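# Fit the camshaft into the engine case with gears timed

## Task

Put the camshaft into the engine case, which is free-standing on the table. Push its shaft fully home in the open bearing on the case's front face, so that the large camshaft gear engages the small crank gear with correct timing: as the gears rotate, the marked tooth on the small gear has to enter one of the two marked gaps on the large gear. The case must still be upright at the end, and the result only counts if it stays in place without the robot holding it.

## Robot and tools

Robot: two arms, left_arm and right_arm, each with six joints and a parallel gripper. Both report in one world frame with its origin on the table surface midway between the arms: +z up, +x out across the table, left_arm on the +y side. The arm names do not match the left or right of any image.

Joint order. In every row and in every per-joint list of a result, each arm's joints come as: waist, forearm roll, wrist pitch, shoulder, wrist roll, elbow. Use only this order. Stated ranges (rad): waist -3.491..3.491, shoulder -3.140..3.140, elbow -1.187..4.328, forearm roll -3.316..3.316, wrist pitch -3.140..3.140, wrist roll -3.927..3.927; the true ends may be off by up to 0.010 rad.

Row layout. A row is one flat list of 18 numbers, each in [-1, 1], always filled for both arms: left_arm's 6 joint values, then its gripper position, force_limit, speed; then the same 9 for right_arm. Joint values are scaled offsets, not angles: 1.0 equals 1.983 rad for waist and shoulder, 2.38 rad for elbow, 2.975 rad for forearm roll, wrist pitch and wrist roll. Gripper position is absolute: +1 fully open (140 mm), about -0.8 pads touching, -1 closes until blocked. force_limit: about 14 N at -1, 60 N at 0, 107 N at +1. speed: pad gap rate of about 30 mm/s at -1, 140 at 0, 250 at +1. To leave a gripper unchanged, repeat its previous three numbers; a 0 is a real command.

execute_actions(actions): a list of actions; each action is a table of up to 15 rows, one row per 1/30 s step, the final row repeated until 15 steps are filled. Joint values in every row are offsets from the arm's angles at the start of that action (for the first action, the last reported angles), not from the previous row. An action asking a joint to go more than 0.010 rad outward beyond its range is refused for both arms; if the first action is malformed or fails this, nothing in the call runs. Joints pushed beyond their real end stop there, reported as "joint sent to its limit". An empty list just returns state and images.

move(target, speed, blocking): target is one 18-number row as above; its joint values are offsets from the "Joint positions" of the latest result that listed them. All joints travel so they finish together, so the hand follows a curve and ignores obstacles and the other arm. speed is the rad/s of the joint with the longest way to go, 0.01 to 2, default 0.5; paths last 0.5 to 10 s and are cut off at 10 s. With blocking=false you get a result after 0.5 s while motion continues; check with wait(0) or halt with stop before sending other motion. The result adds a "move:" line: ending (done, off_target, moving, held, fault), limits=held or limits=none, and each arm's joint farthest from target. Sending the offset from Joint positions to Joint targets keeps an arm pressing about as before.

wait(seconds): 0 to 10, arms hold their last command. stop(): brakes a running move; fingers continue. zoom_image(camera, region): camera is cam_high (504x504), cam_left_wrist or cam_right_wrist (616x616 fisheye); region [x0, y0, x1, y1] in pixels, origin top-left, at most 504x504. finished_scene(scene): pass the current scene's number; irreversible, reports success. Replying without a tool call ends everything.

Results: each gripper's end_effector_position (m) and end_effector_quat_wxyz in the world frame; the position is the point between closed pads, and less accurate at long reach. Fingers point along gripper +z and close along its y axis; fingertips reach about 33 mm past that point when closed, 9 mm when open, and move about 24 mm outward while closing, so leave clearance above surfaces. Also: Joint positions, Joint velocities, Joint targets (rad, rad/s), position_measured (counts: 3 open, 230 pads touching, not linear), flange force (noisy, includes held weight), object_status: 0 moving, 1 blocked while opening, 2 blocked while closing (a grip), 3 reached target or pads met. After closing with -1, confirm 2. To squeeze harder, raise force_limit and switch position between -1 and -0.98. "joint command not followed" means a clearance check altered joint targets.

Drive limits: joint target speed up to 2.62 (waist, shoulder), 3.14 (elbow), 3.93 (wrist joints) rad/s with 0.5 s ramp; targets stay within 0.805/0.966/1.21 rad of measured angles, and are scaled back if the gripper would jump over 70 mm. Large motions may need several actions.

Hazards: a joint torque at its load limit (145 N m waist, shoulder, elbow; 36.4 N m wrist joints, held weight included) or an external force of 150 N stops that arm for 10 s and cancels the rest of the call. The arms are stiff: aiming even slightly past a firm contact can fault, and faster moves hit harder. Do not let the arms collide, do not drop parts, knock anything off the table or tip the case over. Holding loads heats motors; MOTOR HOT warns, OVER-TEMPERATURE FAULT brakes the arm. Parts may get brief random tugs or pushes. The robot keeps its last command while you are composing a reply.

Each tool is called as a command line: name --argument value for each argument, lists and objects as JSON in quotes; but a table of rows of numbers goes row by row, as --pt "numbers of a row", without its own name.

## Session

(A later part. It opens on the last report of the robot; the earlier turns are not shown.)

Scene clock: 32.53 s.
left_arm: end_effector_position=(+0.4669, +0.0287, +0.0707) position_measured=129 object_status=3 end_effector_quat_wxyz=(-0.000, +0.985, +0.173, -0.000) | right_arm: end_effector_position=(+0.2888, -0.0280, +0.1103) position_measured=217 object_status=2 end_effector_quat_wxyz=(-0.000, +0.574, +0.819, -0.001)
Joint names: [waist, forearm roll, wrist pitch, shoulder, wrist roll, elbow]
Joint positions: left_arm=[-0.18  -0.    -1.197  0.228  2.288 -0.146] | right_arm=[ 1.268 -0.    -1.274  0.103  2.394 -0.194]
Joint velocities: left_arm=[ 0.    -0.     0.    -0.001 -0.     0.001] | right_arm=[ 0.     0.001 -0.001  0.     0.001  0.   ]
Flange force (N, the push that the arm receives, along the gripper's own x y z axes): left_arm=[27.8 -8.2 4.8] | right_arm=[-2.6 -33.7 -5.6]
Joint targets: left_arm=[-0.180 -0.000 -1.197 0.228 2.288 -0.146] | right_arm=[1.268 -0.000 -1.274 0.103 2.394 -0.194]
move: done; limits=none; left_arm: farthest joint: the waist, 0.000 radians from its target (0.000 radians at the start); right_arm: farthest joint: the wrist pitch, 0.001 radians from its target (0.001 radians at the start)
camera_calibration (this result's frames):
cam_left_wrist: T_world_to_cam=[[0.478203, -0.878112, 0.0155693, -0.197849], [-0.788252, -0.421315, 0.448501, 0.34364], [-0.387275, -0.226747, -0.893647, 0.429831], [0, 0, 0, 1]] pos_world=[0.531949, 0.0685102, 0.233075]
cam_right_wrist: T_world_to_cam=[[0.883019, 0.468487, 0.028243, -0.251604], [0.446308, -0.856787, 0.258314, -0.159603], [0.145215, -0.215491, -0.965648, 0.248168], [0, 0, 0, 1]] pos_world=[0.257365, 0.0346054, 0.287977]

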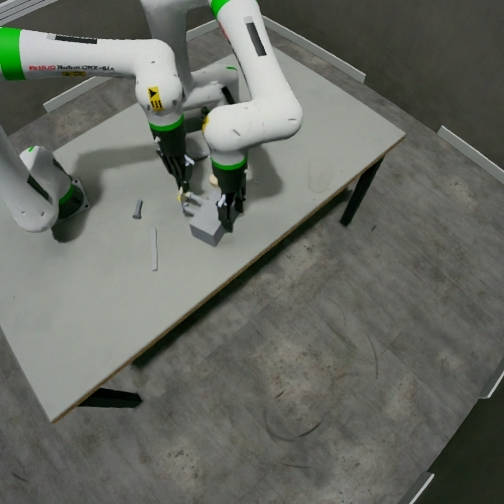

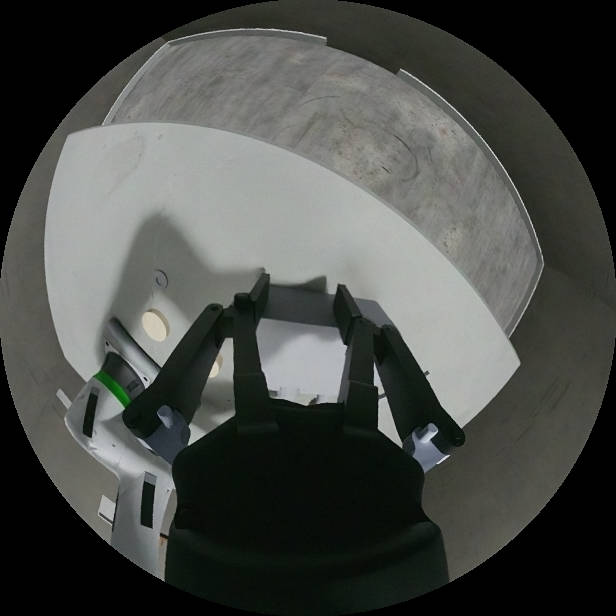

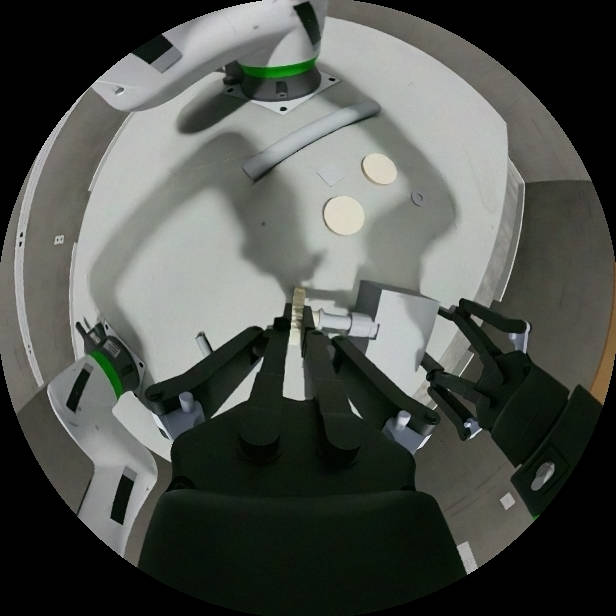

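move --target '[0,0,0,0,0,0,0,0,0,0.0012,0,0.0011,-0.0012,-0.0008,-0.0024,-1,0,-1]' --speed 0.01

move --target '[0,0,0,0,0,0,0,0,0,-0.0023,0,-0.0002,0.0033,0.0015,0.003,-1,0,-1]' --speed 0.01

Scene clock: 33.43 s.
left_arm: end_effector_position=(+0.4668, +0.0287, +0.0707) position_measured=129 object_status=3 end_effector_quat_wxyz=(-0.000, +0.985, +0.173, -0.000) | right_arm: end_effector_position=(+0.2874, -0.0285, +0.1090) position_measured=217 object_status=2 end_effector_quat_wxyz=(-0.000, +0.574, +0.819, -0.000)
Joint names: [waist, forearm roll, wrist pitch, shoulder, wrist roll, elbow]
Joint positions: left_arm=[-0.18  -0.    -1.197  0.228  2.288 -0.146] | right_arm=[ 1.27  -0.    -1.271  0.101  2.392 -0.2  ]
Joint velocities: left_arm=[-0.    -0.001 -0.001  0.001 -0.    -0.001] | right_arm=[-0.    -0.001  0.     0.    -0.001 -0.   ]
Flange force (N, the push that the arm receives, along the gripper's own x y z axes): left_arm=[10.3 -12.2 6.0] | right_arm=[-1.5 1.3 -3.5]
Joint targets: left_arm=[-0.180 -0.000 -1.197 0.228 2.288 -0.146] | right_arm=[1.270 -0.000 -1.271 0.101 2.392 -0.200]
move: done; limits=none; left_arm: farthest joint: the waist, 0.000 radians from its target (0.000 radians at the start); right_arm: farthest joint: the waist, 0.000 radians from its target (0.003 radians at the start)
camera_calibration (this result's frames):
cam_left_wrist: T_world_to_cam=[[0.478204, -0.878112, 0.0154922, -0.197816], [-0.788209, -0.421331, 0.44856, 0.343595], [-0.387359, -0.226714, -0.893618, 0.429858], [0, 0, 0, 1]] pos_world=[0.531931, 0.0685172, 0.23307]
cam_right_wrist: T_world_to_cam=[[0.88302, 0.468476, 0.0283963, -0.25014], [0.446272, -0.856822, 0.258259, -0.159008], [0.145319, -0.215376, -0.965658, 0.247046], [0, 0, 0, 1]] pos_world=[0.255939, 0.034151, 0.28673]

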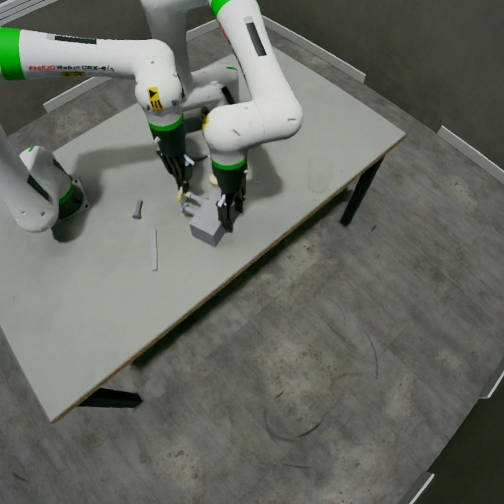

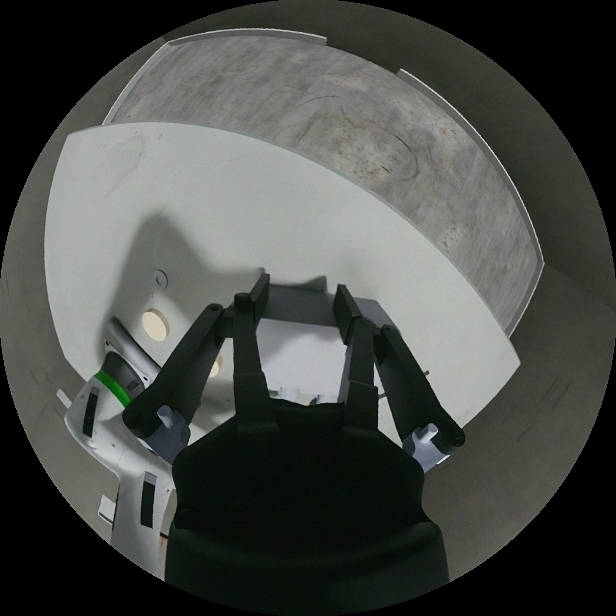

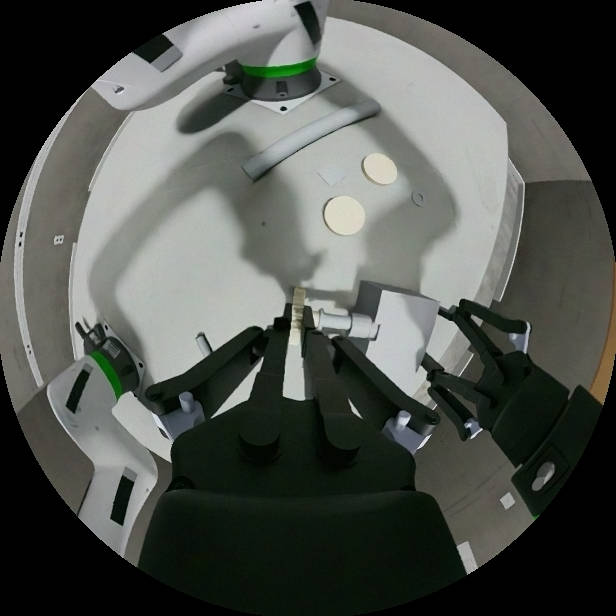

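Scene clock: 34.37 s.
left_arm: end_effector_position=(+0.4669, +0.0287, +0.0707) position_measured=129 object_status=3 end_effector_quat_wxyz=(-0.000, +0.985, +0.173, +0.000) | right_arm: end_effector_position=(+0.2901, -0.0276, +0.1090) position_measured=217 object_status=2 end_effector_quat_wxyz=(-0.000, +0.574, +0.819, -0.001)
Joint names: [waist, forearm roll, wrist pitch, shoulder, wrist roll, elbow]
Joint positions: left_arm=[-0.18  -0.    -1.197  0.228  2.288 -0.146] | right_arm=[ 1.265 -0.    -1.272  0.107  2.396 -0.193]
Joint velocities: left_arm=[ 0.001 -0.     0.     0.     0.    -0.001] | right_arm=[ 0.     0.    -0.001  0.    -0.     0.   ]
Flange force (N, the push that the arm receives, along the gripper's own x y z axes): left_arm=[53.9 -9.2 7.2] | right_arm=[-2.7 -56.3 -22.7]
Joint targets: left_arm=[-0.180 -0.000 -1.197 0.228 2.288 -0.146] | right_arm=[1.265 -0.000 -1.272 0.107 2.396 -0.193]
move: done; limits=none; left_arm: farthest joint: the waist, 0.000 radians from its target (0.000 radians at the start); right_arm: farthest joint: the waist, 0.000 radians from its target (0.005 radians at the start)
camera_calibration (this result's frames):
cam_left_wrist: T_world_to_cam=[[0.478177, -0.878125, 0.0156092, -0.197856], [-0.788319, -0.421304, 0.448392, 0.343716], [-0.387168, -0.226716, -0.893701, 0.429813], [0, 0, 0, 1]] pos_world=[0.531978, 0.0685117, 0.233093]
cam_right_wrist: T_world_to_cam=[[0.883067, 0.468406, 0.028075, -0.252944], [0.446249, -0.856784, 0.258425, -0.159491], [0.145102, -0.215678, -0.965623, 0.246838], [0, 0, 0, 1]] pos_world=[0.258722, 0.035069, 0.28667]

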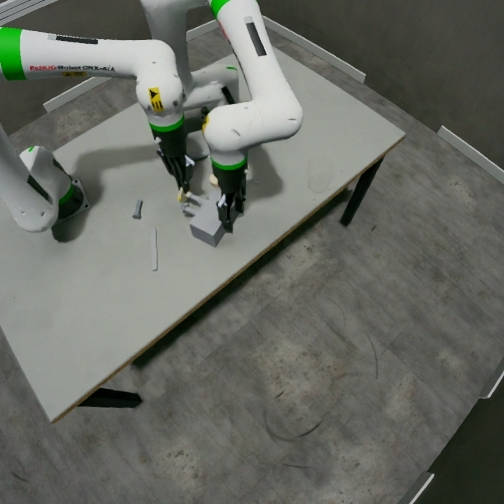

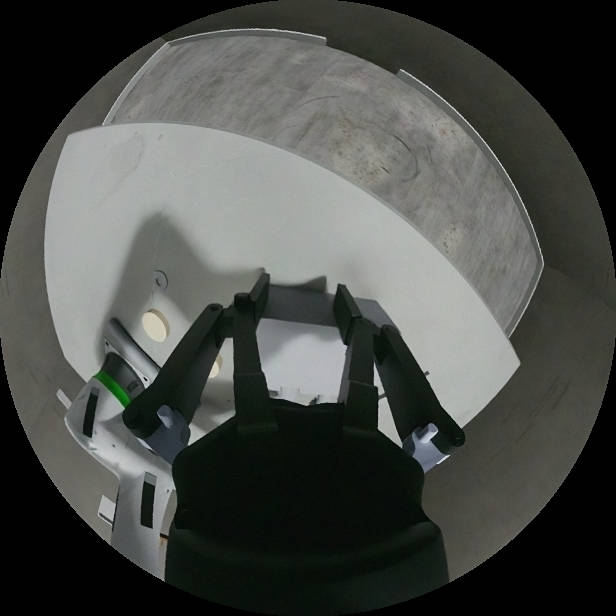

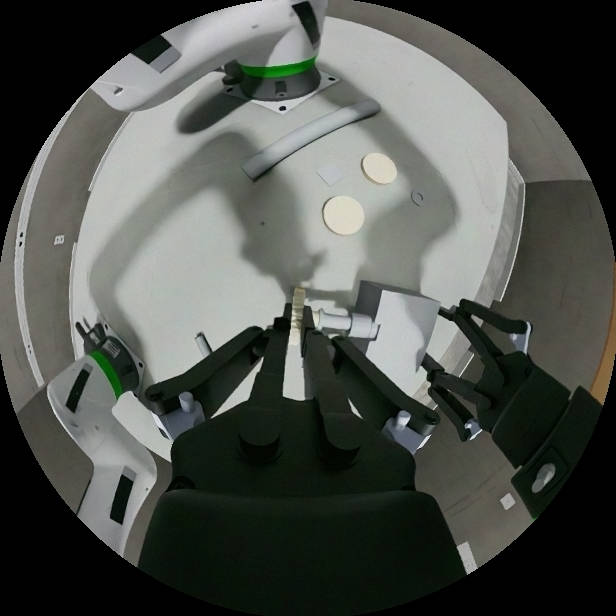

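move --target '[0,0,0,0,0,0,0,0,0,0.0019,0,-0.0023,-0.0038,-0.0012,-0.0003,-1,0,-1]' --speed 0.01

move --target '[0,0,0,0,0,0,0,0,0,-0.0019,0,-0.0002,0.0028,0.0012,0.0025,-1,0,-1]' --speed 0.01

Scene clock: 35.50 s.
left_arm: end_effector_position=(+0.4669, +0.0287, +0.0707) position_measured=129 object_status=3 end_effector_quat_wxyz=(-0.000, +0.985, +0.173, +0.000) | right_arm: end_effector_position=(+0.2878, -0.0283, +0.1121) position_measured=217 object_status=2 end_effector_quat_wxyz=(-0.000, +0.574, +0.819, -0.001)
Joint names: [waist, forearm roll, wrist pitch, shoulder, wrist roll, elbow]
Joint positions: left_arm=[-0.18  -0.    -1.197  0.228  2.288 -0.146] | right_arm=[ 1.269 -0.    -1.279  0.099  2.392 -0.194]
Joint velocities: left_arm=[ 0.001 -0.     0.001 -0.001  0.001 -0.   ] | right_arm=[-0.001  0.003 -0.001 -0.    -0.    -0.   ]
Flange force (N, the push that the arm receives, along the gripper's own x y z axes): left_arm=[11.6 -6.2 1.6] | right_arm=[-2.0 -7.4 6.5]
Joint targets: left_arm=[-0.180 -0.000 -1.197 0.228 2.288 -0.146] | right_arm=[1.269 -0.000 -1.279 0.100 2.392 -0.194]
move: done; limits=none; left_arm: farthest joint: the waist, 0.000 radians from its target (0.000 radians at the start); right_arm: farthest joint: the waist, 0.000 radians from its target (0.003 radians at the start)
camera_calibration (this result's frames):
cam_left_wrist: T_world_to_cam=[[0.478192, -0.878117, 0.0155797, -0.197847], [-0.788276, -0.421311, 0.448461, 0.343669], [-0.387237, -0.226732, -0.893667, 0.429819], [0, 0, 0, 1]] pos_world=[0.531957, 0.0685123, 0.233075]
cam_right_wrist: T_world_to_cam=[[0.882959, 0.468607, 0.028139, -0.250613], [0.446459, -0.856734, 0.258227, -0.15986], [0.145115, -0.215441, -0.965674, 0.25008], [0, 0, 0, 1]] pos_world=[0.256361, 0.0343592, 0.289828]

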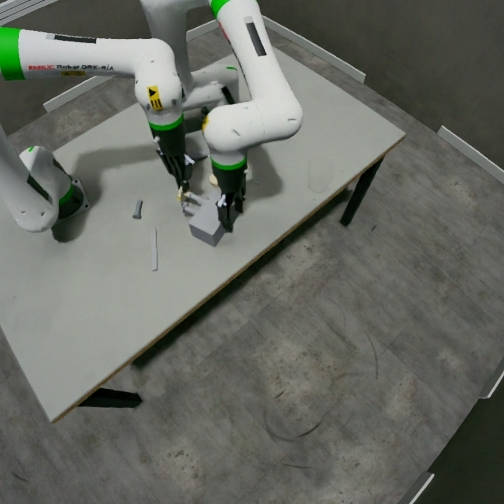

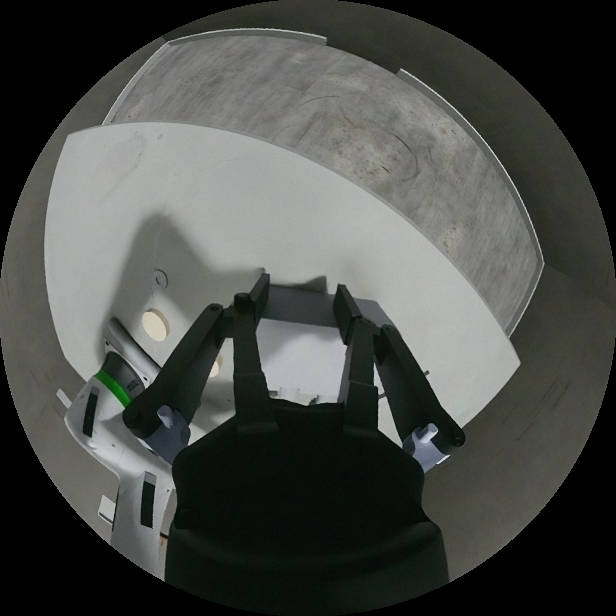

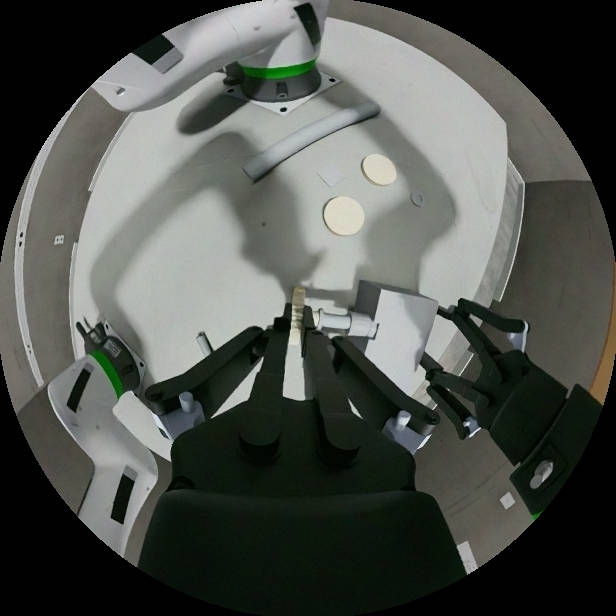

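Scene clock: 36.30 s.
left_arm: end_effector_position=(+0.4669, +0.0287, +0.0707) position_measured=129 object_status=3 end_effector_quat_wxyz=(-0.000, +0.985, +0.173, +0.000) | right_arm: end_effector_position=(+0.2900, -0.0276, +0.1120) position_measured=217 object_status=2 end_effector_quat_wxyz=(-0.000, +0.574, +0.819, -0.001)
Joint names: [waist, forearm roll, wrist pitch, shoulder, wrist roll, elbow]
Joint positions: left_arm=[-0.18  -0.    -1.197  0.228  2.288 -0.146] | right_arm=[ 1.265 -0.001 -1.28   0.105  2.396 -0.188]
Joint velocities: left_arm=[ 0.    -0.     0.001 -0.    -0.     0.001] | right_arm=[-0.     0.003 -0.001  0.    -0.     0.   ]
Flange force (N, the push that the arm receives, along the gripper's own x y z axes): left_arm=[41.7 -13.1 5.7] | right_arm=[-5.4 -46.6 -9.0]
Joint targets: left_arm=[-0.180 -0.000 -1.197 0.228 2.288 -0.146] | right_arm=[1.265 -0.000 -1.279 0.105 2.396 -0.188]
move: done; limits=none; left_arm: farthest joint: the waist, 0.000 radians from its target (0.000 radians at the start); right_arm: farthest joint: the forearm roll, 0.001 radians from its target (0.000 radians at the start)
camera_calibration (this result's frames):
cam_left_wrist: T_world_to_cam=[[0.47819, -0.878116, 0.0156828, -0.19789], [-0.788333, -0.421289, 0.448382, 0.343729], [-0.387125, -0.226775, -0.893704, 0.429783], [0, 0, 0, 1]] pos_world=[0.531982, 0.0685028, 0.233081]
cam_right_wrist: T_world_to_cam=[[0.883078, 0.468414, 0.0275905, -0.252855], [0.446365, -0.85673, 0.258403, -0.160222], [0.144677, -0.215874, -0.965643, 0.249928], [0, 0, 0, 1]] pos_world=[0.258649, 0.0351269, 0.28972]

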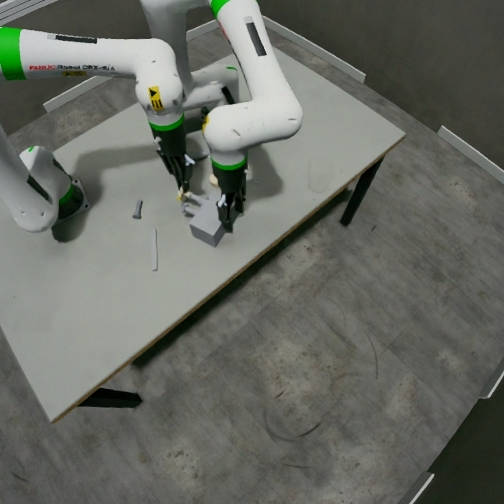

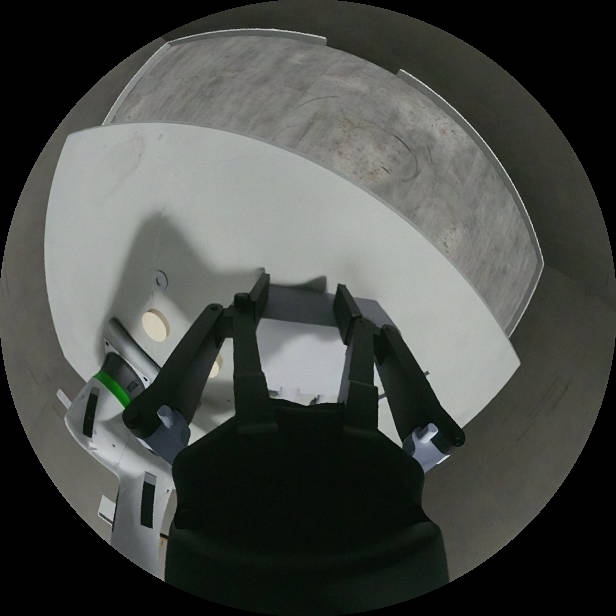

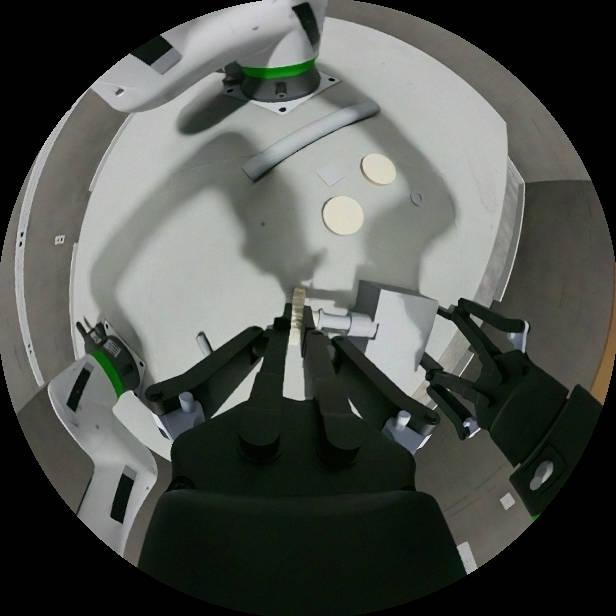

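move --target '[0,0,0,0,0,0,0,0,0,0.0011,0,0.0022,-0.0035,-0.0007,-0.0053,-1,0,-1]' --speed 0.01

move --target '[0,0,0,0,0,0,0,0,0,-0.0023,0,-0.0002,0.0033,0.0015,0.003,-1,0,-1]' --speed 0.01

Scene clock: 37.93 s.
left_arm: end_effector_position=(+0.4669, +0.0287, +0.0707) position_measured=129 object_status=3 end_effector_quat_wxyz=(-0.000, +0.985, +0.173, +0.000) | right_arm: end_effector_position=(+0.2877, -0.0297, +0.1100) position_measured=217 object_status=2 end_effector_quat_wxyz=(-0.000, +0.574, +0.819, -0.000)
Joint names: [waist, forearm roll, wrist pitch, shoulder, wrist roll, elbow]
Joint positions: left_arm=[-0.18  -0.    -1.197  0.228  2.288 -0.146] | right_arm=[ 1.268 -0.001 -1.273  0.098  2.394 -0.2  ]
Joint velocities: left_arm=[-0.     0.    -0.001  0.001 -0.    -0.001] | right_arm=[-0.    -0.002 -0.002 -0.    -0.    -0.   ]
Flange force (N, the push that the arm receives, along the gripper's own x y z axes): left_arm=[4.4 -8.3 6.6] | right_arm=[-1.3 1.3 0.8]
Joint targets: left_arm=[-0.180 -0.000 -1.197 0.228 2.288 -0.146] | right_arm=[1.268 -0.001 -1.273 0.098 2.394 -0.200]
move: done; limits=none; left_arm: farthest joint: the waist, 0.000 radians from its target (0.000 radians at the start); right_arm: farthest joint: the waist, 0.000 radians from its target (0.002 radians at the start)
camera_calibration (this result's frames):
cam_left_wrist: T_world_to_cam=[[0.478207, -0.878108, 0.0156281, -0.197876], [-0.788285, -0.421309, 0.448449, 0.343677], [-0.387203, -0.226771, -0.893672, 0.429809], [0, 0, 0, 1]] pos_world=[0.531964, 0.0685058, 0.233079]
cam_right_wrist: T_world_to_cam=[[0.883022, 0.468474, 0.0283509, -0.249897], [0.446334, -0.856899, 0.257894, -0.160486], [0.145111, -0.215073, -0.965757, 0.247724], [0, 0, 0, 1]] pos_world=[0.256347, 0.0328288, 0.287714]

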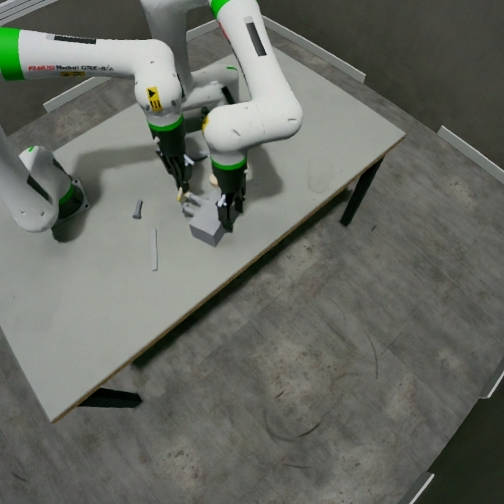

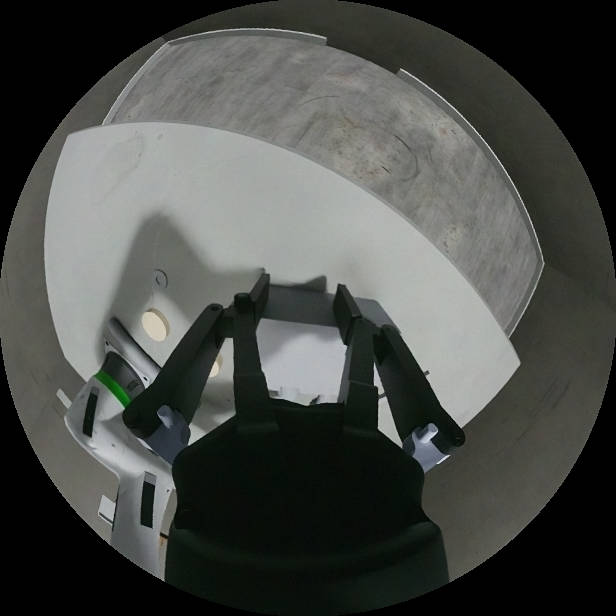

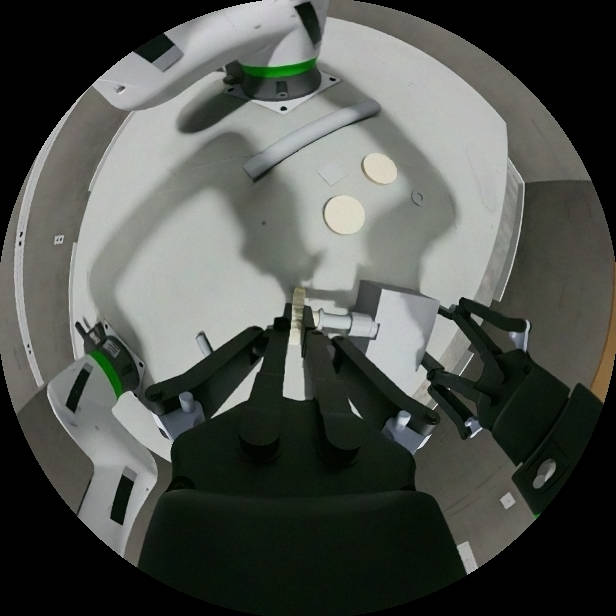

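Scene clock: 38.87 s.
left_arm: end_effector_position=(+0.4669, +0.0287, +0.0707) position_measured=129 object_status=3 end_effector_quat_wxyz=(-0.000, +0.985, +0.173, +0.000) | right_arm: end_effector_position=(+0.2906, -0.0287, +0.1100) position_measured=217 object_status=2 end_effector_quat_wxyz=(-0.000, +0.574, +0.819, -0.000)
Joint names: [waist, forearm roll, wrist pitch, shoulder, wrist roll, elbow]
Joint positions: left_arm=[-0.18  -0.    -1.197  0.228  2.288 -0.146] | right_arm=[ 1.263 -0.001 -1.274  0.105  2.398 -0.193]
Joint velocities: left_arm=[ 0.    -0.001  0.001  0.    -0.    -0.002] | right_arm=[ 0.001  0.    -0.    -0.    -0.    -0.   ]
Flange force (N, the push that the arm receives, along the gripper's own x y z axes): left_arm=[3.2 -10.6 3.4] | right_arm=[-2.0 1.4 9.3]
Joint targets: left_arm=[-0.180 -0.000 -1.197 0.228 2.288 -0.146] | right_arm=[1.263 -0.001 -1.274 0.105 2.398 -0.193]
move: done; limits=none; left_arm: farthest joint: the waist, 0.000 radians from its target (0.000 radians at the start); right_arm: farthest joint: the waist, 0.000 radians from its target (0.004 radians at the start)
camera_calibration (this result's frames):
cam_left_wrist: T_world_to_cam=[[0.478206, -0.878108, 0.0156278, -0.197876], [-0.788284, -0.421308, 0.448449, 0.343677], [-0.387203, -0.226771, -0.893672, 0.42981], [0, 0, 0, 1]] pos_world=[0.531964, 0.0685059, 0.233079]
cam_right_wrist: T_world_to_cam=[[0.883053, 0.468409, 0.02845, -0.252899], [0.44625, -0.856942, 0.257896, -0.160893], [0.145181, -0.21504, -0.965754, 0.247493], [0, 0, 0, 1]] pos_world=[0.25919, 0.0338055, 0.287706]

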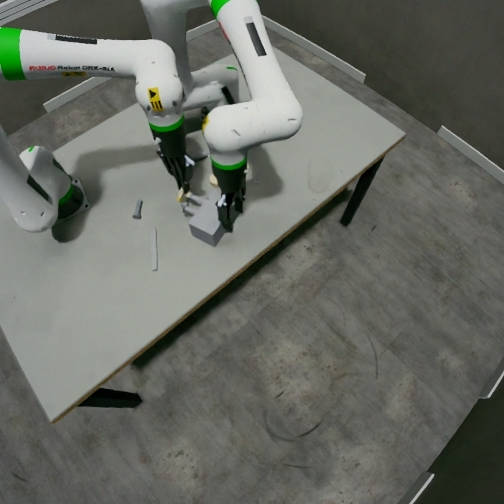

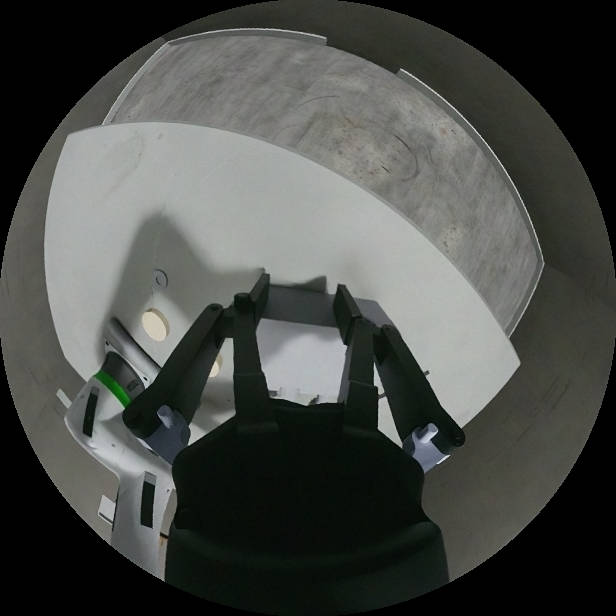

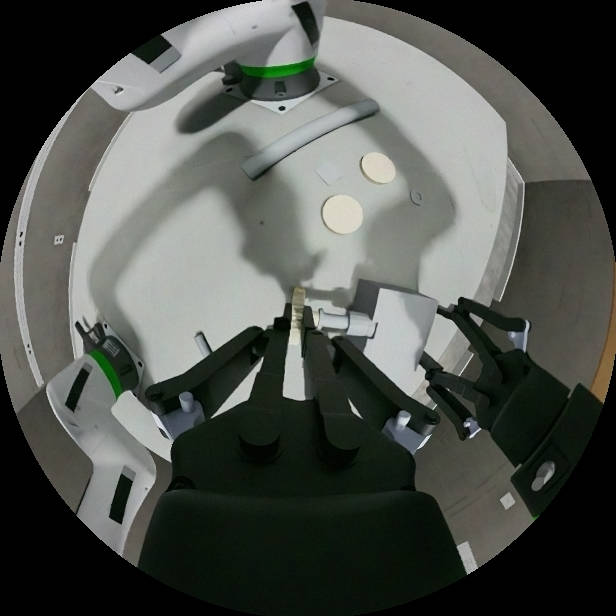

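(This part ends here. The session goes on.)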